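## Task

A freestanding wooden chest with seven shallow drawers sits on the table; the third drawer counting down from the top contains three small round tea tins. Pull that drawer open and put one tin on the table so that all of it rests on the table top, upright or on its side. At the finish the two remaining tins must still be in that drawer, all seven drawers must be closed, and the chest must remain at its original spot. Nothing may still be in motion at the finish, and nothing may count as in place only because the robot is holding it. Release everything and move the hands away at the end.

## Robot and tools

Robot: two arms, left_arm and right_arm, facing each other across the table, with left_arm's base on the +y side. The names do not match image sides. Both arms carry an identical five-finger right hand, so every hand number and axis means the same thing on either arm.

World frame: origin on the table top halfway between the two bases, z up, table surface at z = 0. Reported positions are in metres, orientations as quaternions w,x,y,z, plus linear (m/s) and angular (rad/s) velocities. Reported positions get less accurate at long reach.

Hand point: sits 0.05 m in front of the palm, where index pad and thumb tip meet in a pinch. Its +z runs along the straightened fingers (fingertips 0.06-0.07 m beyond it), +y points out of the palm, +x runs across the palm toward the little finger. Sideways the hand extends 0.08 m on the little-finger side and 0.02 m (thumb tucked in front) to 0.09 m on the thumb side. A wrist bracket on the little-finger side stands 0.03 m proud along +y and 0.11 m across; it can collide.

execute_actions(actions): a list of actions run one after another; an empty list just returns state and images. Each action is 0.5 s and holds up to 15 rows, one per 1/30 s step; if fewer, the last row repeats. Every row has 28 numbers in [-1, 1], always covering both arms: left dx, dy, dz, rx, ry, rz, then left hand little, ring, middle, index, thumb_bend, thumb_turn, force_limit, speed; then the same 14 for the right arm and hand. dx..rz are an offset from where that hand point was measured when the action began (for a call's first action, the last pose reported in the scene), expressed in the hand point's own axes; every row refers to that same start, rows do not add up. Scale: 1.0 = 0.6 m or 180 degrees; rx, ry, rz form one rotation vector. Per step the commanded pose is clipped to 100 mm and 16 degrees from the measured one, so big offsets need several actions. Motion trails commands by roughly 0.17 s; elbows cannot fully straighten.

Hand numbers: fingers and thumb_bend +1 straight, -1 fully curled; thumb_turn +1 beside the palm, -1 across in front of it. A pinch is near index -0.22, thumb_bend -0.75, thumb_turn -0.57. force_limit maps -1..+1 to about 0..10 N fingertip force (0..15 N on both thumb motors) and only stops closing motors. speed maps -1..+1 to near zero..full (full travel 0.6 s); for soft grips close at -0.9 or below. No value means 'unchanged': resend the previous hand numbers, or before any row, the hand_measured six plus hand_force_limit and hand_speed. A motor only starts when its target changes by at least 0.01, then locks. A full-hand wrap (thumb turned in front before approaching) suits objects 0.035-0.08 m wide.

move(target, speed, stop_force, blocking): target is one 28-number row; its pose part is an offset from the most recently reported pose, in hand-point axes. Both hand points go straight, finishing together, in 0.5-10 s. speed is m/s, 0.002-0.5 (default 0.25); rotation allowed up to twice that in rad/s. Paths ignore obstacles and the other arm. stop_force (9-40 N, both arms) ends an arm's path when its wrist sensor feels that much added resistance; use it only with slow speeds, not while rotating, not in the first 0.2 s, and leave it out when pulling away from a contact. blocking=false returns after 0.5 s (not allowed with stop_force); check with wait(0), and call wait or stop before further actions. The result adds a 'move:' line: done, off_target, moving, held, fault or contact per arm, and limits such as paced (pose clipped) or held (steps blocked), plus each hand point's remaining distance.

wait(seconds 0-10) lets time pass holding the last command. stop brakes a running move. zoom_image(camera, region [x0,y0,x1,y1], at most 504x504 px) enlarges cam_left_wrist or cam_right_wrist (672x504 each). show_instructions shows the reference pages. finished_scene(scene 1 or 2) ends that scene irreversibly.

Results: the state line per arm; 'Hand target' lines (where the controller is now heading); 'pose unreachable' when a clearance check altered a command; Wrist force and Wrist torque in end-effector axes (offset up to ~4 N, noise ~2.4 N, saturates near 50 N, pushes point back into the arm); hand_measured, hand_stopped_by (moving, target, force, stalled, fault), hand_load_n (positive pushes fingers open; near 0 means grip lost), hand_force_limit, hand_speed.

Avoid: joint torques above 135 N m (shoulder, elbow) or 25.2 N m (wrists), or any outside force of 150 N, which freezes the arm 10 s and drops the rest of the call; stiff arms fault if driven past firm contact. Motors warn at 70 °C and brake at 85 °C. Never let the arms strike or lean on each other. Do not let tins or anything fall off the table, drop or slam objects. The chest is loose: pull and push drawers slowly so it does not slide, close every drawer, release, withdraw, and confirm nothing is moving before finishing.

Each tool is called as a command line: name --argument value for each argument, lists and objects as JSON in quotes; but a table of rows of numbers goes row by row, as --pt "numbers of a row", without its own name.

Reference images:

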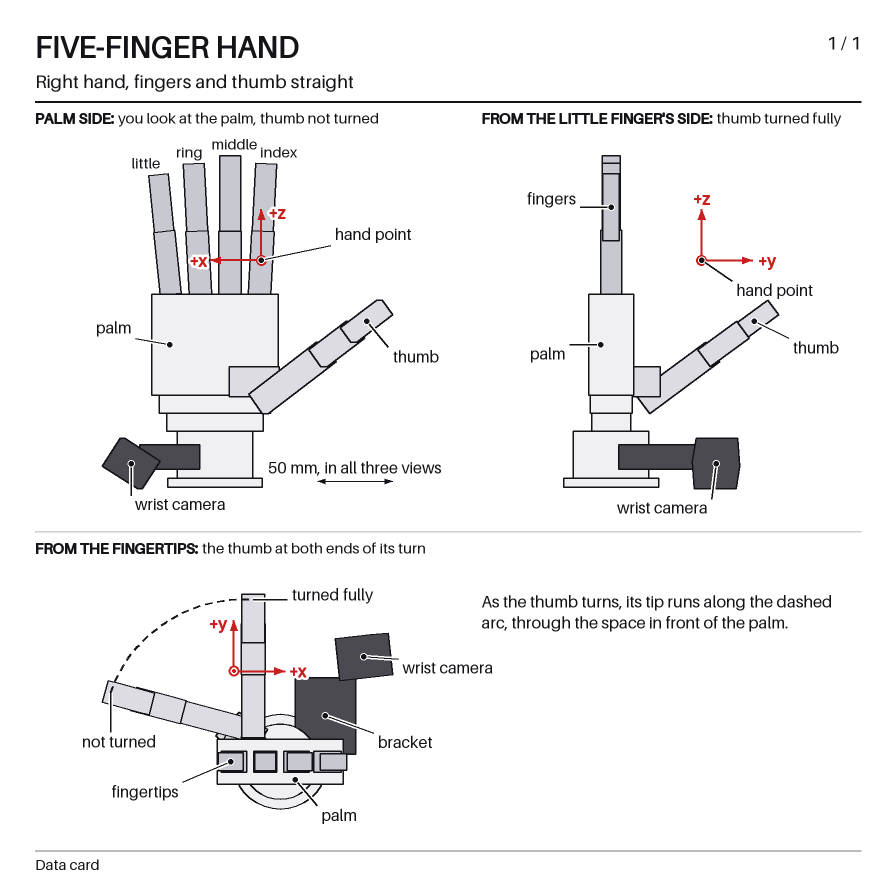

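## Session

execute_actions --actions '[]'

Scene clock: 0.00 s.
left_arm: end_effector_position=(+0.2994, +0.4413, +0.4738) hand_measured=(+1.000, +1.000, +1.000, +1.000, +1.000, +1.000) hand_load_n=(+0.0, +0.0, +0.0, +0.0, +0.0, +0.0) hand_stopped_by=(target, target, target, target, target, target) hand_force_limit=0.00 hand_speed=-0.80 end_effector_quat_wxyz=(+0.002, +0.366, +0.931, -0.006) end_effector_velocity=(+0.000, -0.000, -0.000) end_effector_angular_velocity=(+0.001, -0.001, -0.000) | right_arm: end_effector_position=(+0.2173, -0.3156, +0.4762) hand_measured=(+1.000, +1.000, +1.000, +1.000, +1.000, +1.000) hand_load_n=(+0.0, +0.0, +0.0, +0.0, +0.0, +0.0) hand_stopped_by=(target, target, target, target, target, target) hand_force_limit=0.00 hand_speed=-0.80 end_effector_quat_wxyz=(+0.007, -0.267, +0.964, -0.012) end_effector_velocity=(-0.000, -0.000, +0.000) end_effector_angular_velocity=(-0.000, -0.001, +0.001)
Joint positions: left_arm=[ 0.575 -1.719  1.347  1.932  1.578 -1.881] | right_arm=[-1.212 -1.709  1.328  1.937  1.594 -1.886]
Joint velocities: left_arm=[-0.     0.001 -0.    -0.    -0.001  0.   ] | right_arm=[ 0.    -0.    -0.001  0.001  0.001 -0.   ]
Wrist force (N, on the end effector, along its own x y z axes, offset not removed): no reading
Wrist torque (N m, same axes, about the end effector's origin, offset not removed): no reading
Hand target (left_arm): +0.299, +0.441, +0.474; +0.002, +0.366, +0.931, -0.006
Hand target (right_arm): +0.217, -0.316, +0.476; +0.007, -0.267, +0.964, -0.012

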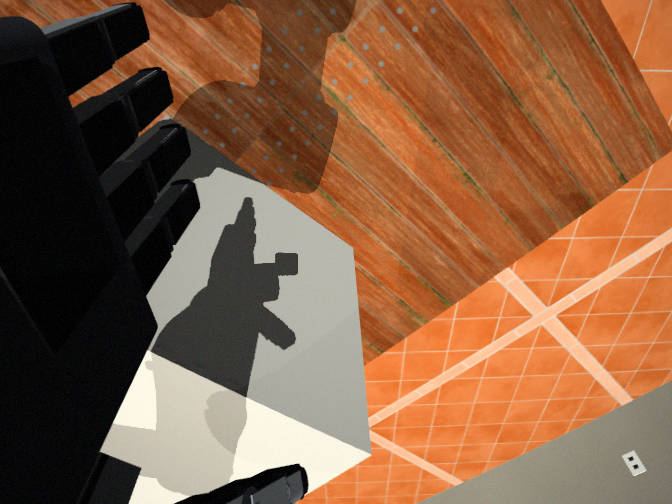

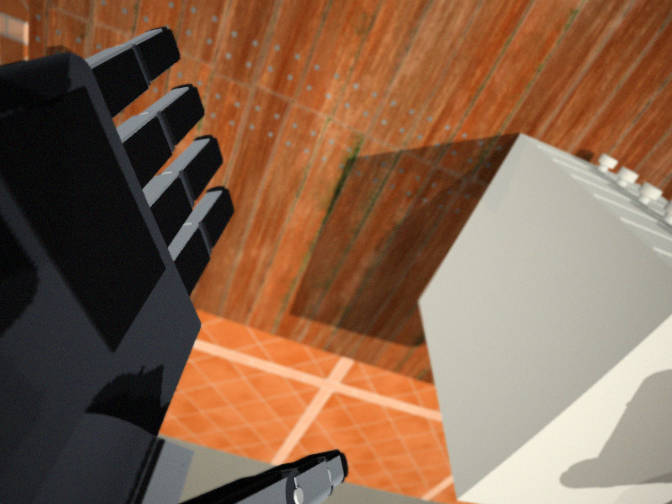

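move --target '[0,0,0,0,0,0,1,1,1,1,1,1,0,-0.8, 0.068,0.76,0.30,0.491,-0.111,-0.111,1,1,1,1,1,1,0,-0.8]'

Scene clock: 4.50 s.
left_arm: end_effector_position=(+0.2994, +0.4413, +0.4738) hand_measured=(+1.000, +1.000, +1.000, +1.000, +1.000, +1.000) hand_load_n=(+0.0, +0.0, +0.0, +0.0, +0.0, +0.0) hand_stopped_by=(target, target, target, target, target, target) hand_force_limit=0.00 hand_speed=-0.80 end_effector_quat_wxyz=(+0.002, +0.366, +0.931, -0.006) end_effector_velocity=(+0.000, -0.000, -0.000) end_effector_angular_velocity=(-0.000, -0.000, +0.000) | right_arm: end_effector_position=(+0.0986, -0.1550, +0.3918) hand_measured=(+1.000, +1.000, +1.000, +1.000, +1.000, +1.000) hand_load_n=(+0.0, +0.0, +0.0, +0.0, +0.0, +0.0) hand_stopped_by=(target, target, target, target, target, target) hand_force_limit=0.00 hand_speed=-0.80 end_effector_quat_wxyz=(+0.168, -0.329, +0.878, -0.303) end_effector_velocity=(+0.000, +0.000, -0.000) end_effector_angular_velocity=(-0.000, -0.001, +0.000)
Joint positions: left_arm=[ 0.575 -1.719  1.347  1.932  1.578 -1.881] | right_arm=[-0.021 -1.256  1.231  2.019  2.158 -0.741]
Joint velocities: left_arm=[ 0.     0.    -0.    -0.001 -0.    -0.   ] | right_arm=[ 0.     0.     0.    -0.     0.001 -0.   ]
Wrist force (N, on the end effector, along its own x y z axes, offset not removed): left_arm=[-0.2 -0.3 -1.5] | right_arm=[-0.7 -2.3 3.2]
Wrist torque (N m, same axes, about the end effector's origin, offset not removed): left_arm=[-0.11 0.20 0.01] | right_arm=[-0.54 -0.01 0.07]
Hand target (left_arm): +0.299, +0.441, +0.474; +0.002, +0.366, +0.931, -0.006
Hand target (right_arm): +0.099, -0.155, +0.392; +0.168, -0.329, +0.878, -0.303
Off the commanded pose (left_arm): 0.000 m, 0 deg.
Off the commanded pose (right_arm): 0.275 m, 53 deg; position and orientation clipped at the last step of the last action.
move: held (right_arm); limits=paced,held; held on 57 of 107 steps (right_arm), including the last (right_arm)
pose unreachable (right arm): on one or more control steps of this call, first in action 0 (counted from 0), this arm could not follow its commanded pose, so it was not sent that pose on those steps. On the call's last step it was still not sent that pose. It may still have moved: this result reports where it is.
cause: the commanded pose would bring two parts of the arm too close to each other (joints 4 (wrist 1) to 6 (wrist 3) lie between them).
camera_calibration (this result's frames):
cam_left_wrist: T_world_to_cam=[[0.722723, 0.690997, 0.0139182, -0.535174], [0.571138, -0.608459, 0.55098, -0.163509], [0.389194, -0.390257, -0.834402, 0.580544], [0, 0, 0, 1]] pos_world=[0.254224, 0.496876, 0.581946]
cam_right_wrist: T_world_to_cam=[[-0.356529, 0.681814, -0.638762, 0.39049], [0.38086, 0.730369, 0.567016, -0.148659], [0.853131, -0.0411218, -0.520073, 0.242831], [0, 0, 0, 1]] pos_world=[-0.0113274, -0.14768, 0.460012]

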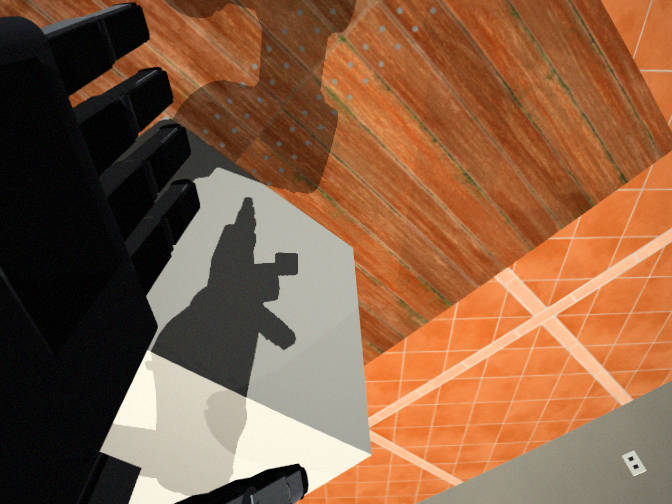

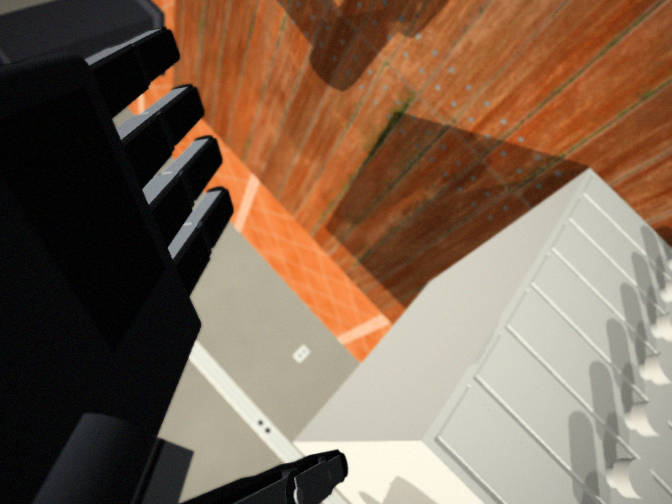

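move --target '[0,0,0,0,0,0,1,1,1,1,1,1,0,-0.8, 0,0,0,-0.077,0.27,0.692,1,1,1,1,1,1,0,-0.8]'

Scene clock: 15.87 s.
left_arm: end_effector_position=(+0.2994, +0.4413, +0.4738) hand_measured=(+1.000, +1.000, +1.000, +1.000, +1.000, +1.000) hand_load_n=(+0.0, +0.0, +0.0, +0.0, +0.0, +0.0) hand_stopped_by=(target, target, target, target, target, target) hand_force_limit=0.00 hand_speed=-0.80 end_effector_quat_wxyz=(+0.002, +0.366, +0.931, -0.006) end_effector_velocity=(+0.000, +0.000, +0.000) end_effector_angular_velocity=(+0.000, -0.001, -0.000) | right_arm: end_effector_position=(+0.0983, -0.1549, +0.3917) hand_measured=(+1.000, +1.000, +1.000, +1.000, +1.000, +1.000) hand_load_n=(+0.0, +0.0, +0.0, +0.0, +0.0, +0.0) hand_stopped_by=(target, target, target, target, target, target) hand_force_limit=0.00 hand_speed=-0.80 end_effector_quat_wxyz=(-0.000, +0.691, +0.723, -0.009) end_effector_velocity=(+0.000, -0.000, +0.001) end_effector_angular_velocity=(+0.052, -0.047, -0.193)
Joint positions: left_arm=[ 0.575 -1.719  1.347  1.932  1.578 -1.881] | right_arm=[-0.167 -1.275  1.092  1.77   1.563  1.225]
Joint velocities: left_arm=[ 0.    -0.     0.    -0.    -0.001  0.   ] | right_arm=[ 0.011 -0.002 -0.013 -0.05   0.026  0.205]
Wrist force (N, on the end effector, along its own x y z axes, offset not removed): left_arm=[-1.1 0.2 -0.6] | right_arm=[-0.3 -2.1 3.0]
Wrist torque (N m, same axes, about the end effector's origin, offset not removed): left_arm=[-0.09 0.31 0.11] | right_arm=[-0.51 -0.07 0.11]
Hand target (left_arm): +0.299, +0.441, +0.474; +0.002, +0.366, +0.931, -0.006
Hand target (right_arm): +0.098, -0.155, +0.392; -0.000, +0.703, +0.711, -0.003
Off the commanded pose (left_arm): 0.000 m, 0 deg.
Off the commanded pose (right_arm): 0.000 m, 3 deg.
move: moving (right_arm; no rest 5 s after the path's end); limits=paced
camera_calibration (this result's frames):
cam_left_wrist: T_world_to_cam=[[0.722724, 0.690997, 0.0139182, -0.535174], [0.571138, -0.608459, 0.55098, -0.163509], [0.389194, -0.390257, -0.834402, 0.580544], [0, 0, 0, 1]] pos_world=[0.254224, 0.496876, 0.581946]
cam_right_wrist: T_world_to_cam=[[0.994652, -0.0983454, -0.0315495, -0.101213], [-0.0637434, -0.824886, 0.561694, -0.343641], [-0.0812648, -0.556679, -0.826743, 0.375175], [0, 0, 0, 1]] pos_world=[0.109256, -0.0845664, 0.500001]

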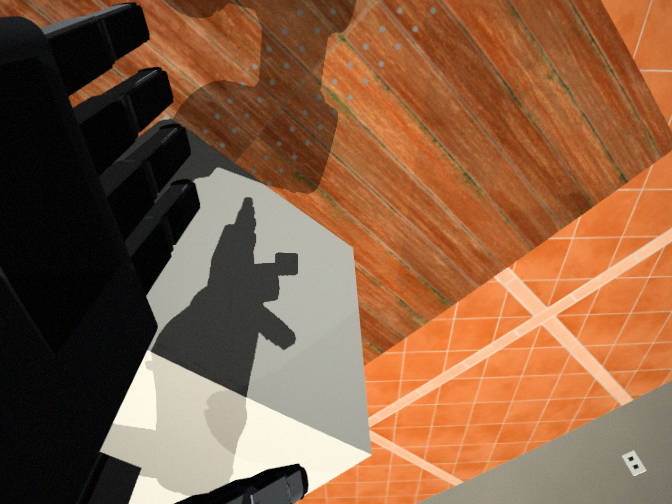

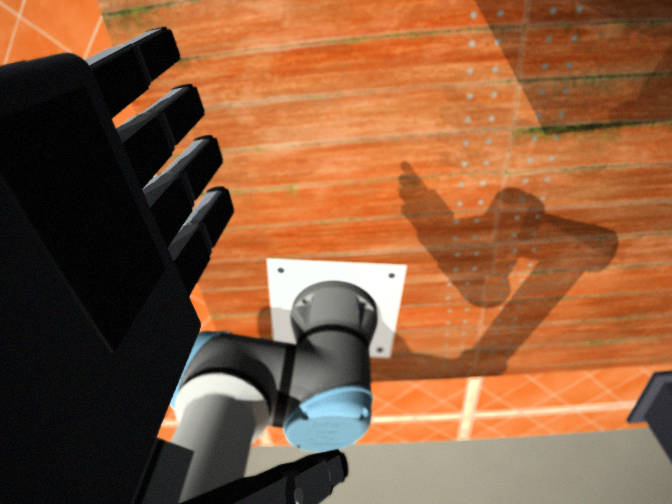

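move --target '[0,0,0,0,0,0,1,1,1,1,1,1,0,-0.8, 0.39,0.033,0.262,-0.087,0.494,0.087,-1,-1,-1,0.4,-0.3,-0.57,0,0.5]'

Scene clock: 19.90 s.
left_arm: end_effector_position=(+0.2994, +0.4413, +0.4738) hand_measured=(+1.000, +1.000, +1.000, +1.000, +1.000, +1.000) hand_load_n=(+0.0, +0.0, +0.0, +0.0, +0.0, +0.0) hand_stopped_by=(target, target, target, target, target, target) hand_force_limit=0.00 hand_speed=-0.80 end_effector_quat_wxyz=(+0.002, +0.366, +0.931, -0.006) end_effector_velocity=(-0.001, +0.001, +0.000) end_effector_angular_velocity=(-0.003, -0.001, -0.000) | right_arm: end_effector_position=(+0.1051, +0.0773, +0.2316) hand_measured=(-1.000, -1.000, -1.000, +0.400, -0.300, -0.570) hand_load_n=(+0.0, +0.0, +0.0, +0.0, +0.0, +0.0) hand_stopped_by=(target, target, target, target, target, target) hand_force_limit=0.00 hand_speed=0.50 end_effector_quat_wxyz=(-0.418, +0.577, +0.421, +0.562) end_effector_velocity=(+0.000, +0.002, -0.002) end_effector_angular_velocity=(+0.014, -0.004, -0.000)
Joint positions: left_arm=[ 0.575 -1.719  1.347  1.932  1.578 -1.881] | right_arm=[-0.018 -1.408  1.986 -0.558  1.721  1.583]
Joint velocities: left_arm=[-0.    -0.003  0.    -0.     0.001  0.   ] | right_arm=[ 0.001  0.008  0.007 -0.029  0.002 -0.002]
Wrist force (N, on the end effector, along its own x y z axes, offset not removed): left_arm=[0.7 -0.9 0.5] | right_arm=[0.6 -2.7 2.8]
Wrist torque (N m, same axes, about the end effector's origin, offset not removed): left_arm=[-0.37 -0.11 0.10] | right_arm=[-0.66 -0.17 0.12]
Hand target (left_arm): +0.299, +0.441, +0.474; +0.002, +0.366, +0.931, -0.006
Hand target (right_arm): +0.105, +0.078, +0.231; -0.418, +0.576, +0.420, +0.562
Off the commanded pose (left_arm): 0.000 m, 0 deg.
Off the commanded pose (right_arm): 0.001 m, 0 deg.
move: done
camera_calibration (this result's frames):
cam_left_wrist: T_world_to_cam=[[0.722723, 0.690997, 0.0139185, -0.535174], [0.571138, -0.608459, 0.55098, -0.163509], [0.389194, -0.390257, -0.834402, 0.580544], [0, 0, 0, 1]] pos_world=[0.254224, 0.496876, 0.581946]
cam_right_wrist: T_world_to_cam=[[0.948828, -0.276487, -0.152581, -0.0435728], [-0.278755, -0.506243, -0.816097, 0.255301], [0.148397, 0.816868, -0.557409, 0.179978], [0, 0, 0, 1]] pos_world=[0.0858015, -0.0298208, 0.302023]

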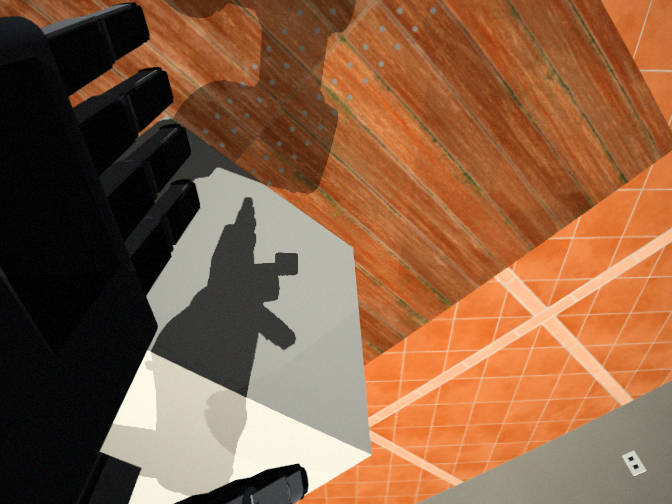

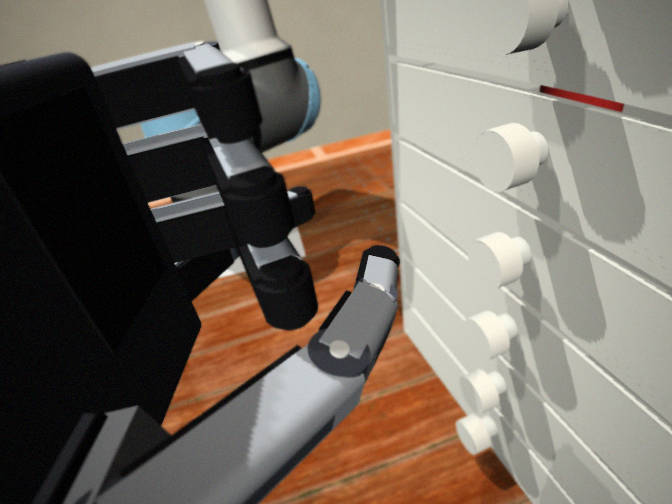

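move --target '[0,0,0,0,0,0,1,1,1,1,1,1,0,-0.8, 0.006,0.095,0.055,0,0,0,-1,-1,-1,0.4,-0.3,-0.57,0,0.5]' --speed 0.08

Scene clock: 21.53 s.
left_arm: end_effector_position=(+0.2994, +0.4413, +0.4738) hand_measured=(+1.000, +1.000, +1.000, +1.000, +1.000, +1.000) hand_load_n=(+0.0, +0.0, +0.0, +0.0, +0.0, +0.0) hand_stopped_by=(target, target, target, target, target, target) hand_force_limit=0.00 hand_speed=-0.80 end_effector_quat_wxyz=(+0.002, +0.366, +0.931, -0.006) end_effector_velocity=(+0.000, -0.000, +0.000) end_effector_angular_velocity=(+0.000, -0.001, -0.000) | right_arm: end_effector_position=(+0.1691, +0.0918, +0.2341) hand_measured=(-1.000, -1.000, -1.000, +0.400, -0.300, -0.570) hand_load_n=(+0.0, +0.0, +0.0, +0.0, +0.5, +0.5) hand_stopped_by=(target, target, target, target, target, target) hand_force_limit=0.00 hand_speed=0.50 end_effector_quat_wxyz=(-0.418, +0.577, +0.421, +0.562) end_effector_velocity=(+0.002, +0.001, +0.001) end_effector_angular_velocity=(+0.002, -0.000, +0.001)
Joint positions: left_arm=[ 0.575 -1.719  1.347  1.932  1.578 -1.881] | right_arm=[-0.166 -1.392  1.96  -0.548  1.573  1.58 ]
Joint velocities: left_arm=[ 0.     0.    -0.    -0.    -0.001  0.   ] | right_arm=[-0.005  0.001 -0.004  0.001 -0.006 -0.   ]
Wrist force (N, on the end effector, along its own x y z axes, offset not removed): left_arm=[1.2 -0.7 -1.7] | right_arm=[-0.2 -3.1 0.4]
Wrist torque (N m, same axes, about the end effector's origin, offset not removed): left_arm=[-0.16 0.07 0.16] | right_arm=[-0.56 -0.02 0.14]
Hand target (left_arm): +0.299, +0.441, +0.474; +0.002, +0.366, +0.931, -0.006
Hand target (right_arm): +0.169, +0.092, +0.234; -0.418, +0.577, +0.421, +0.562
Off the commanded pose (left_arm): 0.000 m, 0 deg.
Off the commanded pose (right_arm): 0.000 m, 0 deg.
move: done
camera_calibration (this result's frames):
cam_left_wrist: T_world_to_cam=[[0.722724, 0.690997, 0.0139183, -0.535174], [0.571138, -0.608459, 0.55098, -0.163509], [0.389194, -0.390257, -0.834402, 0.580544], [0, 0, 0, 1]] pos_world=[0.254224, 0.496876, 0.581946]
cam_right_wrist: T_world_to_cam=[[0.948884, -0.276553, -0.152109, -0.100055], [-0.278398, -0.506299, -0.816184, 0.282498], [0.148706, 0.816811, -0.557411, 0.159919], [0, 0, 0, 1]] pos_world=[0.149806, -0.0152658, 0.304491]

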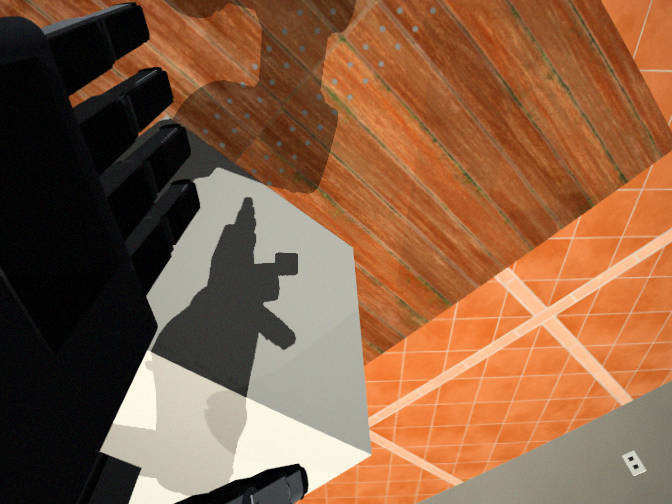

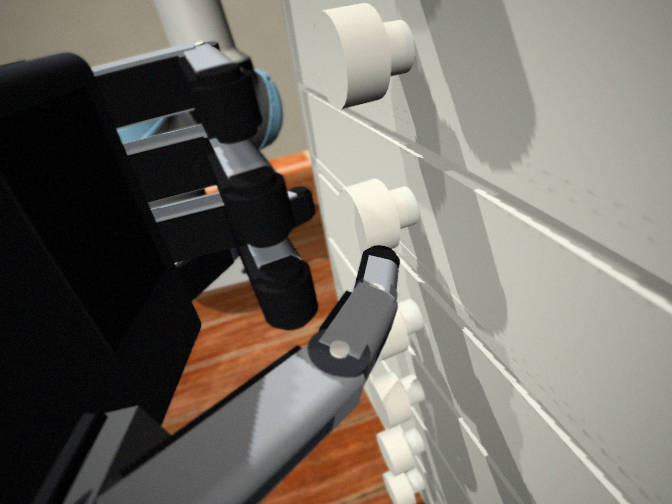

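execute_actions --actions '[[[0,0,0,0,0,0,1,1,1,1,1,1,0,-0.8, 0,-0.01,0,0,0,0,-1,-1,-1,0.2,-0.75,-0.57,0,0.5]],[[0,0,0,0,0,0,1,1,1,1,1,1,0,-0.8, 0,0,0,0,0,0,-1,-1,-1,0.2,-0.75,-0.57,0,0.5]]]'

zoom_image --camera "cam_right_wrist" --region '[200,100,500,350]'

Scene clock: 22.73 s.
left_arm: end_effector_position=(+0.2994, +0.4413, +0.4738) hand_measured=(+1.000, +1.000, +1.000, +1.000, +1.000, +1.000) hand_load_n=(+0.0, +0.0, +0.0, +0.0, +0.0, +0.0) hand_stopped_by=(target, target, target, target, target, target) hand_force_limit=0.00 hand_speed=-0.80 end_effector_quat_wxyz=(+0.002, +0.366, +0.931, -0.006) end_effector_velocity=(-0.000, -0.000, -0.000) end_effector_angular_velocity=(-0.000, +0.002, +0.000) | right_arm: end_effector_position=(+0.1635, +0.0936, +0.2341) hand_measured=(-1.000, -1.000, -1.000, +0.200, -0.390, -0.570) hand_load_n=(+0.0, +0.0, +0.0, +0.0, +1.5, +1.0) hand_stopped_by=(target, target, target, target, force, target) hand_force_limit=0.00 hand_speed=0.50 end_effector_quat_wxyz=(-0.418, +0.577, +0.421, +0.562) end_effector_velocity=(-0.000, -0.000, -0.000) end_effector_angular_velocity=(-0.000, -0.000, -0.000)
Joint positions: left_arm=[ 0.575 -1.719  1.347  1.932  1.578 -1.881] | right_arm=[-0.152 -1.388  1.954 -0.547  1.587  1.58 ]
Joint velocities: left_arm=[ 0.     0.     0.     0.     0.002 -0.   ] | right_arm=[ 0.    -0.     0.001 -0.001  0.001 -0.   ]
Wrist force (N, on the end effector, along its own x y z axes, offset not removed): left_arm=[-0.7 -0.5 -0.5] | right_arm=[-1.1 -3.7 0.1]
Wrist torque (N m, same axes, about the end effector's origin, offset not removed): left_arm=[-0.33 0.25 0.17] | right_arm=[-0.73 0.02 0.14]
Hand target (left_arm): +0.299, +0.441, +0.474; +0.002, +0.366, +0.931, -0.006
Hand target (right_arm): +0.164, +0.094, +0.234; -0.418, +0.577, +0.421, +0.562
Off the commanded pose (left_arm): 0.000 m, 0 deg.
Off the commanded pose (right_arm): 0.000 m, 0 deg.
camera_calibration (this result's frames):
cam_left_wrist: T_world_to_cam=[[0.722723, 0.690997, 0.0139183, -0.535174], [0.571138, -0.608459, 0.55098, -0.163509], [0.389194, -0.390257, -0.834402, 0.580544], [0, 0, 0, 1]] pos_world=[0.254224, 0.496876, 0.581946]
cam_right_wrist: T_world_to_cam=[[0.94893, -0.276369, -0.152158, -0.0941949], [-0.278334, -0.506311, -0.816198, 0.281863], [0.148533, 0.816866, -0.557376, 0.159355], [0, 0, 0, 1]] pos_world=[0.144167, -0.013494, 0.304544]

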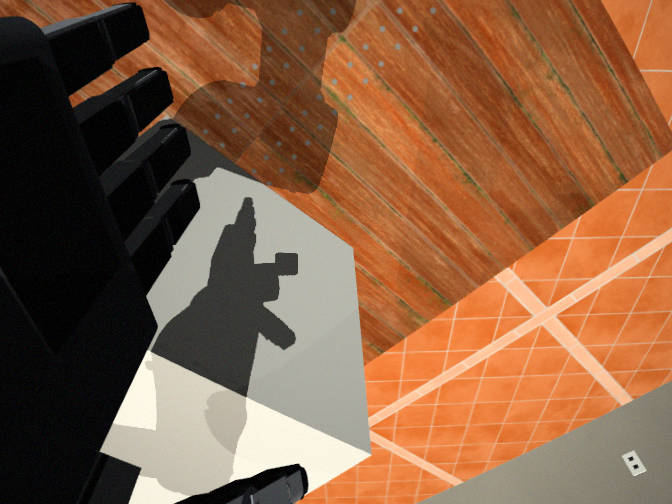

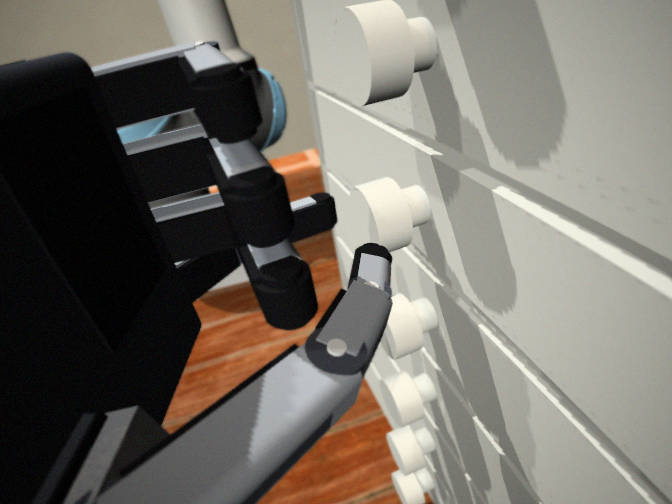

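Region (200, 100, 500, 350) of cam_right_wrist's 672x504 image, scaled by 1.680, with more detail than that image has.

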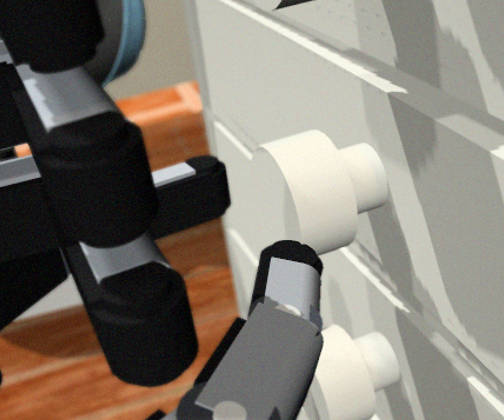

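execute_actions --actions '[[[0,0,0,0,0,0,1,1,1,1,1,1,0,-0.8, 0,0,0,0,0,0,-1,-1,-1,0.4,-0.1,-0.57,0,0.5]],[[0,0,0,0,0,0,1,1,1,1,1,1,0,-0.8, 0.008,0.033,0.008,0,0,0,-1,-1,-1,0.4,-0.1,-0.57,0,0.5]],[[0,0,0,0,0,0,1,1,1,1,1,1,0,-0.8, 0.008,0.033,0.008,0,0,0,-1,-1,-1,0.4,-0.1,-0.57,0,0.5]]]'

Scene clock: 24.47 s.
left_arm: end_effector_position=(+0.2994, +0.4413, +0.4738) hand_measured=(+1.000, +1.000, +1.000, +1.000, +1.000, +1.000) hand_load_n=(+0.0, +0.0, +0.0, +0.0, +0.0, +0.0) hand_stopped_by=(target, target, target, target, target, target) hand_force_limit=0.00 hand_speed=-0.80 end_effector_quat_wxyz=(+0.002, +0.366, +0.931, -0.006) end_effector_velocity=(+0.000, +0.000, +0.000) end_effector_angular_velocity=(-0.000, -0.001, -0.000) | right_arm: end_effector_position=(+0.2029, +0.0911, +0.2429) hand_measured=(-1.000, -1.000, -1.000, +0.400, -0.266, -0.570) hand_load_n=(+0.0, +0.0, +0.0, +0.0, -31.0, -4.0) hand_stopped_by=(target, target, target, target, target, target) hand_force_limit=0.00 hand_speed=0.50 end_effector_quat_wxyz=(-0.418, +0.577, +0.421, +0.562) end_effector_velocity=(+0.006, +0.000, +0.002) end_effector_angular_velocity=(+0.003, -0.001, -0.001)
Joint positions: left_arm=[ 0.575 -1.719  1.347  1.932  1.578 -1.881] | right_arm=[-0.246 -1.404  1.948 -0.524  1.493  1.578]
Joint velocities: left_arm=[ 0.    -0.001  0.    -0.    -0.001  0.   ] | right_arm=[-0.013 -0.001 -0.003  0.001 -0.013 -0.001]
Wrist force (N, on the end effector, along its own x y z axes, offset not removed): left_arm=[0.1 0.5 0.5] | right_arm=[10.3 -50.0 -33.6]
Wrist torque (N m, same axes, about the end effector's origin, offset not removed): left_arm=[-0.24 0.09 0.11] | right_arm=[-1.17 -0.19 -0.03]
Hand target (left_arm): +0.299, +0.441, +0.474; +0.002, +0.366, +0.931, -0.006
Hand target (right_arm): +0.204, +0.091, +0.243; -0.418, +0.577, +0.421, +0.562
Off the commanded pose (left_arm): 0.000 m, 0 deg.
Off the commanded pose (right_arm): 0.001 m, 0 deg.
camera_calibration (this result's frames):
cam_left_wrist: T_world_to_cam=[[0.722723, 0.690997, 0.0139182, -0.535174], [0.571138, -0.608459, 0.55098, -0.163509], [0.389194, -0.390257, -0.834402, 0.580544], [0, 0, 0, 1]] pos_world=[0.254224, 0.496876, 0.581946]
cam_right_wrist: T_world_to_cam=[[0.948977, -0.276379, -0.151845, -0.131045], [-0.278109, -0.506519, -0.816145, 0.298746], [0.148653, 0.816733, -0.557539, 0.160416], [0, 0, 0, 1]] pos_world=[0.183597, -0.0159148, 0.313359]

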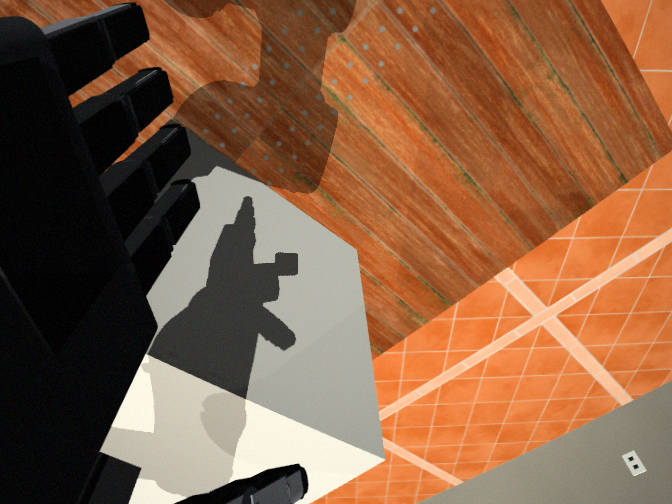

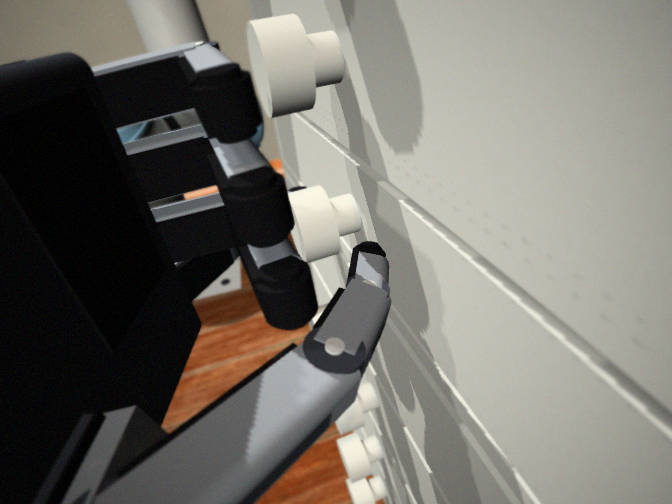

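move --target '[0,0,0,0,0,0,1,1,1,1,1,1,0,-0.8, -0.006,-0.035,0,0,0,0,-1,-1,-1,0.4,-0.1,-0.57,0,0.5]' --speed 0.04

Scene clock: 25.53 s.
left_arm: end_effector_position=(+0.2994, +0.4413, +0.4738) hand_measured=(+1.000, +1.000, +1.000, +1.000, +1.000, +1.000) hand_load_n=(+0.0, +0.0, +0.0, +0.0, +0.0, +0.0) hand_stopped_by=(target, target, target, target, target, target) hand_force_limit=0.00 hand_speed=-0.80 end_effector_quat_wxyz=(+0.002, +0.366, +0.931, -0.006) end_effector_velocity=(+0.000, -0.000, -0.000) end_effector_angular_velocity=(+0.001, +0.000, +0.000) | right_arm: end_effector_position=(+0.1831, +0.0972, +0.2396) hand_measured=(-1.000, -1.000, -1.000, +0.400, -0.260, -0.570) hand_load_n=(+0.0, +0.0, +0.0, +0.0, +0.0, +0.0) hand_stopped_by=(target, target, target, target, target, target) hand_force_limit=0.00 hand_speed=0.50 end_effector_quat_wxyz=(-0.418, +0.577, +0.421, +0.562) end_effector_velocity=(-0.003, +0.001, -0.001) end_effector_angular_velocity=(-0.001, +0.000, +0.000)
Joint positions: left_arm=[ 0.575 -1.719  1.347  1.932  1.578 -1.881] | right_arm=[-0.195 -1.388  1.937 -0.53   1.544  1.579]
Joint velocities: left_arm=[-0.  0.  0.  0. -0. -0.] | right_arm=[ 0.007  0.004 -0.002 -0.001  0.007 -0.   ]
Wrist force (N, on the end effector, along its own x y z axes, offset not removed): left_arm=[0.7 -0.1 1.3] | right_arm=[0.2 -3.0 3.7]
Wrist torque (N m, same axes, about the end effector's origin, offset not removed): left_arm=[-0.28 -0.05 0.26] | right_arm=[-0.74 -0.04 0.09]
Hand target (left_arm): +0.299, +0.441, +0.474; +0.002, +0.366, +0.931, -0.006
Hand target (right_arm): +0.183, +0.097, +0.240; -0.418, +0.577, +0.421, +0.562
Off the commanded pose (left_arm): 0.000 m, 0 deg.
Off the commanded pose (right_arm): 0.000 m, 0 deg.
move: done
camera_calibration (this result's frames):
cam_left_wrist: T_world_to_cam=[[0.722724, 0.690997, 0.0139181, -0.535174], [0.571138, -0.608459, 0.55098, -0.163509], [0.389194, -0.390257, -0.834402, 0.580544], [0, 0, 0, 1]] pos_world=[0.254224, 0.496876, 0.581946]
cam_right_wrist: T_world_to_cam=[[0.948959, -0.276352, -0.15201, -0.111061], [-0.278226, -0.506472, -0.816135, 0.293567], [0.148552, 0.816771, -0.55751, 0.15652], [0, 0, 0, 1]] pos_world=[0.163819, -0.00984942, 0.30997]

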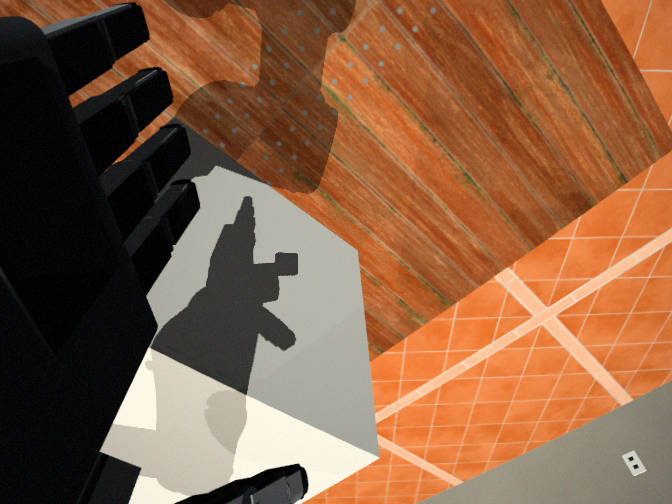

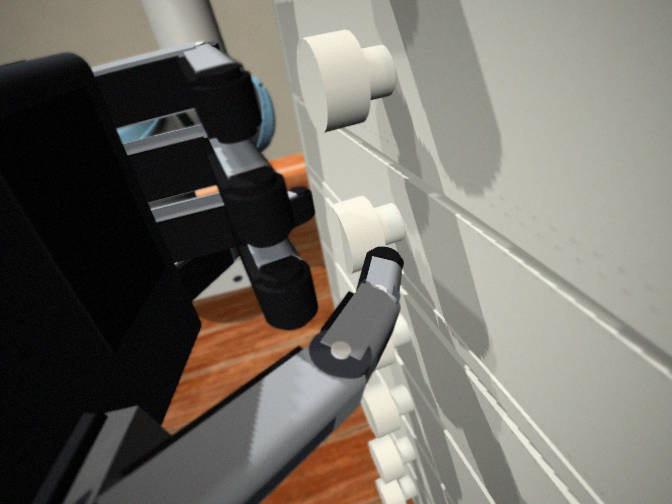

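execute_actions --actions '[[[0,0,0,0,0,0,1,1,1,1,1,1,0,-0.8, 0,0,0,0,0,0,-1,-1,-1,-0.5,-0.9,-0.57,0.6,-0.3]],[[0,0,0,0,0,0,1,1,1,1,1,1,0,-0.8, 0,0,0,0,0,0,-1,-1,-1,-0.5,-0.9,-0.57,0.6,-0.3]],[[0,0,0,0,0,0,1,1,1,1,1,1,0,-0.8, 0,0,0,0,0,0,-1,-1,-1,-0.5,-0.9,-0.57,0.6,-0.3]]]'

zoom_image --camera "cam_right_wrist" --region '[200,100,500,350]'

Scene clock: 27.23 s.
left_arm: end_effector_position=(+0.2994, +0.4413, +0.4738) hand_measured=(+1.000, +1.000, +1.000, +1.000, +1.000, +1.000) hand_load_n=(+0.0, +0.0, +0.0, +0.0, +0.0, +0.0) hand_stopped_by=(target, target, target, target, target, target) hand_force_limit=0.00 hand_speed=-0.80 end_effector_quat_wxyz=(+0.002, +0.366, +0.931, -0.006) end_effector_velocity=(+0.000, -0.000, -0.000) end_effector_angular_velocity=(+0.000, +0.000, -0.000) | right_arm: end_effector_position=(+0.1831, +0.0972, +0.2395) hand_measured=(-1.000, -1.000, -1.000, +0.032, -0.456, -0.570) hand_load_n=(+0.0, +0.0, +0.0, +12.0, +13.0, +2.5) hand_stopped_by=(target, target, target, force, force, target) hand_force_limit=0.60 hand_speed=-0.30 end_effector_quat_wxyz=(-0.418, +0.577, +0.421, +0.562) end_effector_velocity=(-0.000, +0.000, +0.000) end_effector_angular_velocity=(-0.000, +0.000, +0.001)
Joint positions: left_arm=[ 0.575 -1.719  1.347  1.932  1.578 -1.881] | right_arm=[-0.195 -1.388  1.937 -0.53   1.544  1.579]
Joint velocities: left_arm=[-0.  0.  0. -0. -0.  0.] | right_arm=[ 0.    -0.    -0.     0.001 -0.001  0.   ]
Wrist force (N, on the end effector, along its own x y z axes, offset not removed): left_arm=[0.1 0.8 -1.6] | right_arm=[-5.0 1.1 -3.5]
Wrist torque (N m, same axes, about the end effector's origin, offset not removed): left_arm=[-0.04 0.10 0.21] | right_arm=[-0.47 -0.03 0.19]
Hand target (left_arm): +0.299, +0.441, +0.474; +0.002, +0.366, +0.931, -0.006
Hand target (right_arm): +0.183, +0.097, +0.240; -0.418, +0.577, +0.421, +0.562
Off the commanded pose (left_arm): 0.000 m, 0 deg.
Off the commanded pose (right_arm): 0.000 m, 0 deg.
camera_calibration (this result's frames):
cam_left_wrist: T_world_to_cam=[[0.722723, 0.690997, 0.0139184, -0.535174], [0.571138, -0.608459, 0.55098, -0.163509], [0.389194, -0.390257, -0.834402, 0.580544], [0, 0, 0, 1]] pos_world=[0.254224, 0.496876, 0.581946]
cam_right_wrist: T_world_to_cam=[[0.948978, -0.276278, -0.152023, -0.11103], [-0.278199, -0.5065, -0.816127, 0.293533], [0.148478, 0.816779, -0.557518, 0.156505], [0, 0, 0, 1]] pos_world=[0.163788, -0.00983076, 0.309935]

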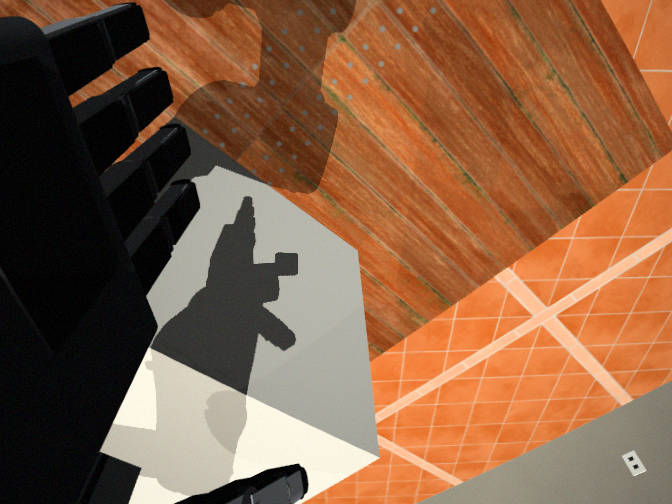

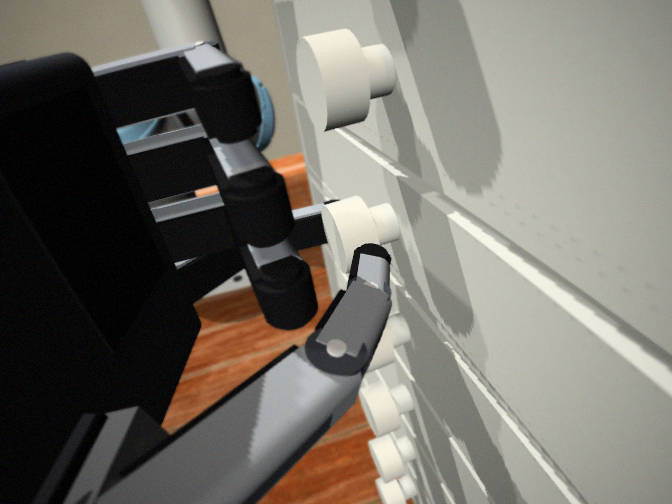

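Region (200, 100, 500, 350) of cam_right_wrist's 672x504 image, scaled by 1.680, with more detail than that image has.

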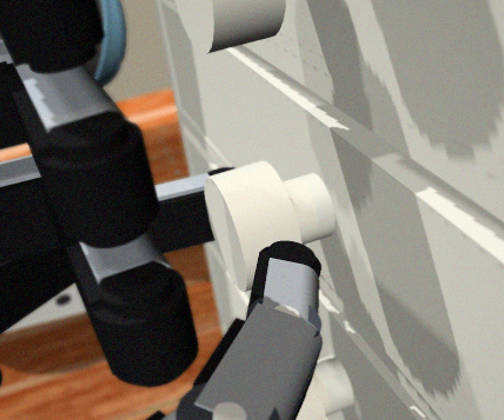

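Gripped. Pull along −x.

move --target '[0,0,0,0,0,0,1,1,1,1,1,1,0,-0.8, 0,-0.095,-0.03,0,0,0,-1,-1,-1,-0.5,-0.9,-0.57,0.6,-0.3]' --speed 0.03

Scene clock: 29.67 s.
left_arm: end_effector_position=(+0.2994, +0.4413, +0.4738) hand_measured=(+1.000, +1.000, +1.000, +1.000, +1.000, +1.000) hand_load_n=(+0.0, +0.0, +0.0, +0.0, +0.0, +0.0) hand_stopped_by=(target, target, target, target, target, target) hand_force_limit=0.00 hand_speed=-0.80 end_effector_quat_wxyz=(+0.002, +0.366, +0.931, -0.006) end_effector_velocity=(+0.000, +0.000, +0.000) end_effector_angular_velocity=(+0.000, -0.000, -0.000) | right_arm: end_effector_position=(+0.1236, +0.0970, +0.2403) hand_measured=(-1.000, -1.000, -1.000, +0.030, -0.448, -0.570) hand_load_n=(+0.0, +0.0, +0.0, +1.5, +27.0, +0.5) hand_stopped_by=(target, target, target, force, force, target) hand_force_limit=0.60 hand_speed=-0.30 end_effector_quat_wxyz=(-0.418, +0.577, +0.421, +0.562) end_effector_velocity=(-0.003, +0.000, +0.000) end_effector_angular_velocity=(+0.000, +0.000, +0.001)
Joint positions: left_arm=[ 0.575 -1.719  1.347  1.932  1.578 -1.881] | right_arm=[-0.055 -1.382  1.928 -0.526  1.684  1.582]
Joint velocities: left_arm=[-0.    -0.     0.     0.    -0.001  0.   ] | right_arm=[ 0.007  0.001 -0.001  0.     0.006  0.   ]
Wrist force (N, on the end effector, along its own x y z axes, offset not removed): left_arm=[1.2 0.9 -1.7] | right_arm=[-2.3 17.5 -17.7]
Wrist torque (N m, same axes, about the end effector's origin, offset not removed): left_arm=[-0.01 0.02 0.17] | right_arm=[-0.68 -0.12 0.14]
Hand target (left_arm): +0.299, +0.441, +0.474; +0.002, +0.366, +0.931, -0.006
Hand target (right_arm): +0.123, +0.097, +0.240; -0.418, +0.577, +0.421, +0.562
Off the commanded pose (left_arm): 0.000 m, 0 deg.
Off the commanded pose (right_arm): 0.000 m, 0 deg.
move: done
camera_calibration (this result's frames):
cam_left_wrist: T_world_to_cam=[[0.722723, 0.690997, 0.0139183, -0.535174], [0.571138, -0.608459, 0.55098, -0.163509], [0.389194, -0.390257, -0.834402, 0.580544], [0, 0, 0, 1]] pos_world=[0.254224, 0.496876, 0.581946]
cam_right_wrist: T_world_to_cam=[[0.948923, -0.276224, -0.152467, -0.0544329], [-0.278534, -0.506418, -0.816064, 0.277531], [0.148204, 0.816848, -0.557489, 0.166023], [0, 0, 0, 1]] pos_world=[0.104349, -0.010105, 0.31074]

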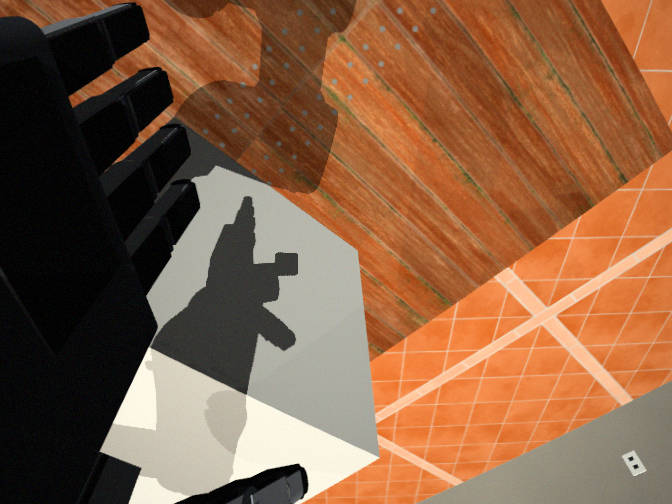

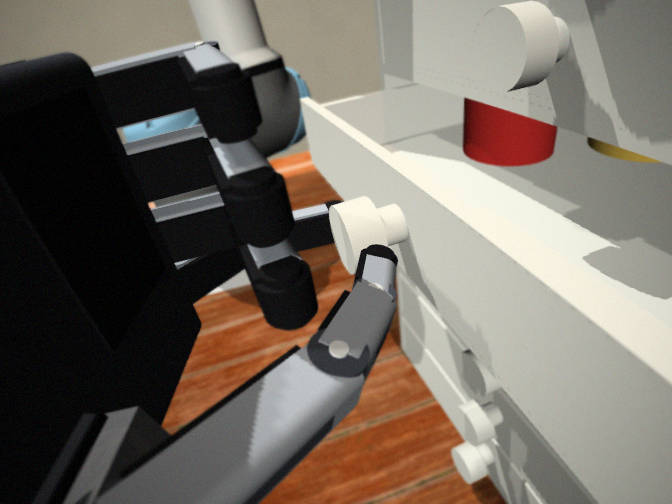

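move --target '[0,0,0,0,0,0,1,1,1,1,1,1,0,-0.8, 0,-0.153,-0.07,0,0,0,-1,-1,-1,-0.5,-0.9,-0.57,0.6,-0.3]' --speed 0.03

Scene clock: 33.53 s.
left_arm: end_effector_position=(+0.2994, +0.4413, +0.4738) hand_measured=(+1.000, +1.000, +1.000, +1.000, +1.000, +1.000) hand_load_n=(+0.0, +0.0, +0.0, +0.0, +0.0, +0.0) hand_stopped_by=(target, target, target, target, target, target) hand_force_limit=0.00 hand_speed=-0.80 end_effector_quat_wxyz=(+0.002, +0.366, +0.931, -0.006) end_effector_velocity=(+0.000, +0.000, +0.000) end_effector_angular_velocity=(+0.001, -0.001, +0.000) | right_arm: end_effector_position=(+0.0237, +0.0842, +0.2419) hand_measured=(-1.000, -1.000, -1.000, +0.032, -0.446, -0.570) hand_load_n=(+0.0, +0.0, +0.0, +12.0, +15.0, +1.5) hand_stopped_by=(target, target, target, force, force, target) hand_force_limit=0.60 hand_speed=-0.30 end_effector_quat_wxyz=(-0.418, +0.577, +0.421, +0.562) end_effector_velocity=(-0.003, +0.000, +0.001) end_effector_angular_velocity=(+0.001, -0.000, +0.001)
Joint positions: left_arm=[ 0.575 -1.719  1.347  1.932  1.578 -1.881] | right_arm=[ 0.181 -1.359  1.894 -0.514  1.919  1.588]
Joint velocities: left_arm=[-0.    -0.     0.     0.    -0.001 -0.   ] | right_arm=[ 0.006  0.001 -0.003  0.001  0.006 -0.   ]
Wrist force (N, on the end effector, along its own x y z axes, offset not removed): left_arm=[-1.1 -1.6 1.1] | right_arm=[-1.9 -2.4 3.3]
Wrist torque (N m, same axes, about the end effector's origin, offset not removed): left_arm=[-0.50 0.25 -0.03] | right_arm=[-0.45 -0.08 0.24]
Hand target (left_arm): +0.299, +0.441, +0.474; +0.002, +0.366, +0.931, -0.006
Hand target (right_arm): +0.023, +0.084, +0.242; -0.418, +0.577, +0.421, +0.562
Off the commanded pose (left_arm): 0.000 m, 0 deg.
Off the commanded pose (right_arm): 0.000 m, 0 deg.
move: done
camera_calibration (this result's frames):
cam_left_wrist: T_world_to_cam=[[0.722724, 0.690997, 0.0139181, -0.535174], [0.571138, -0.608459, 0.55098, -0.163509], [0.389194, -0.390257, -0.834402, 0.580544], [0, 0, 0, 1]] pos_world=[0.254224, 0.496876, 0.581946]
cam_right_wrist: T_world_to_cam=[[0.948822, -0.276167, -0.153197, 0.037186], [-0.279122, -0.506384, -0.815884, 0.244484], [0.147743, 0.816889, -0.557552, 0.192192], [0, 0, 0, 1]] pos_world=[0.00456286, -0.0229274, 0.312324]

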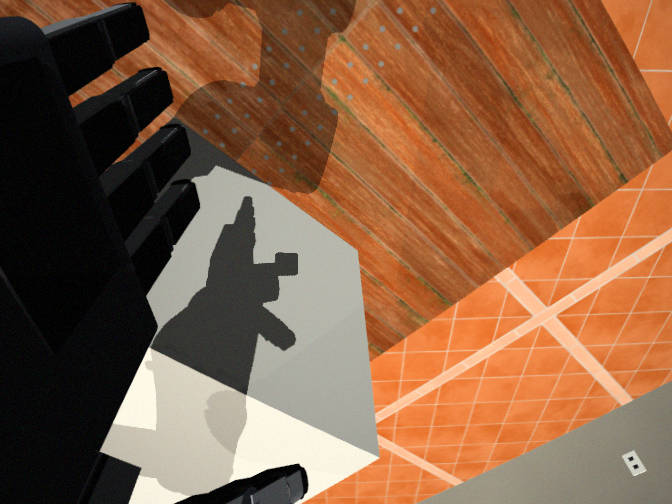

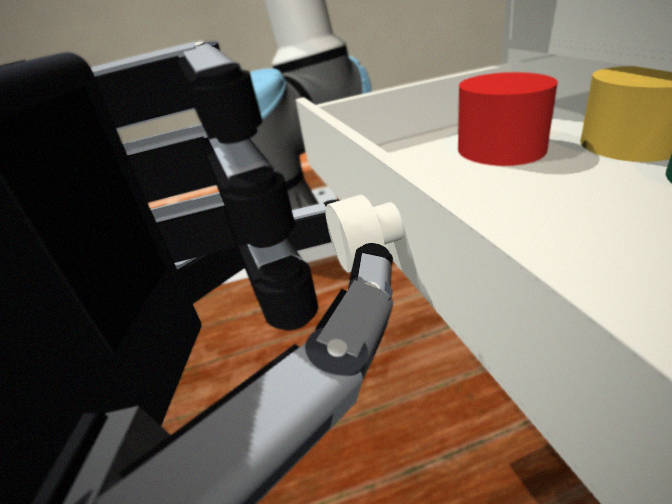

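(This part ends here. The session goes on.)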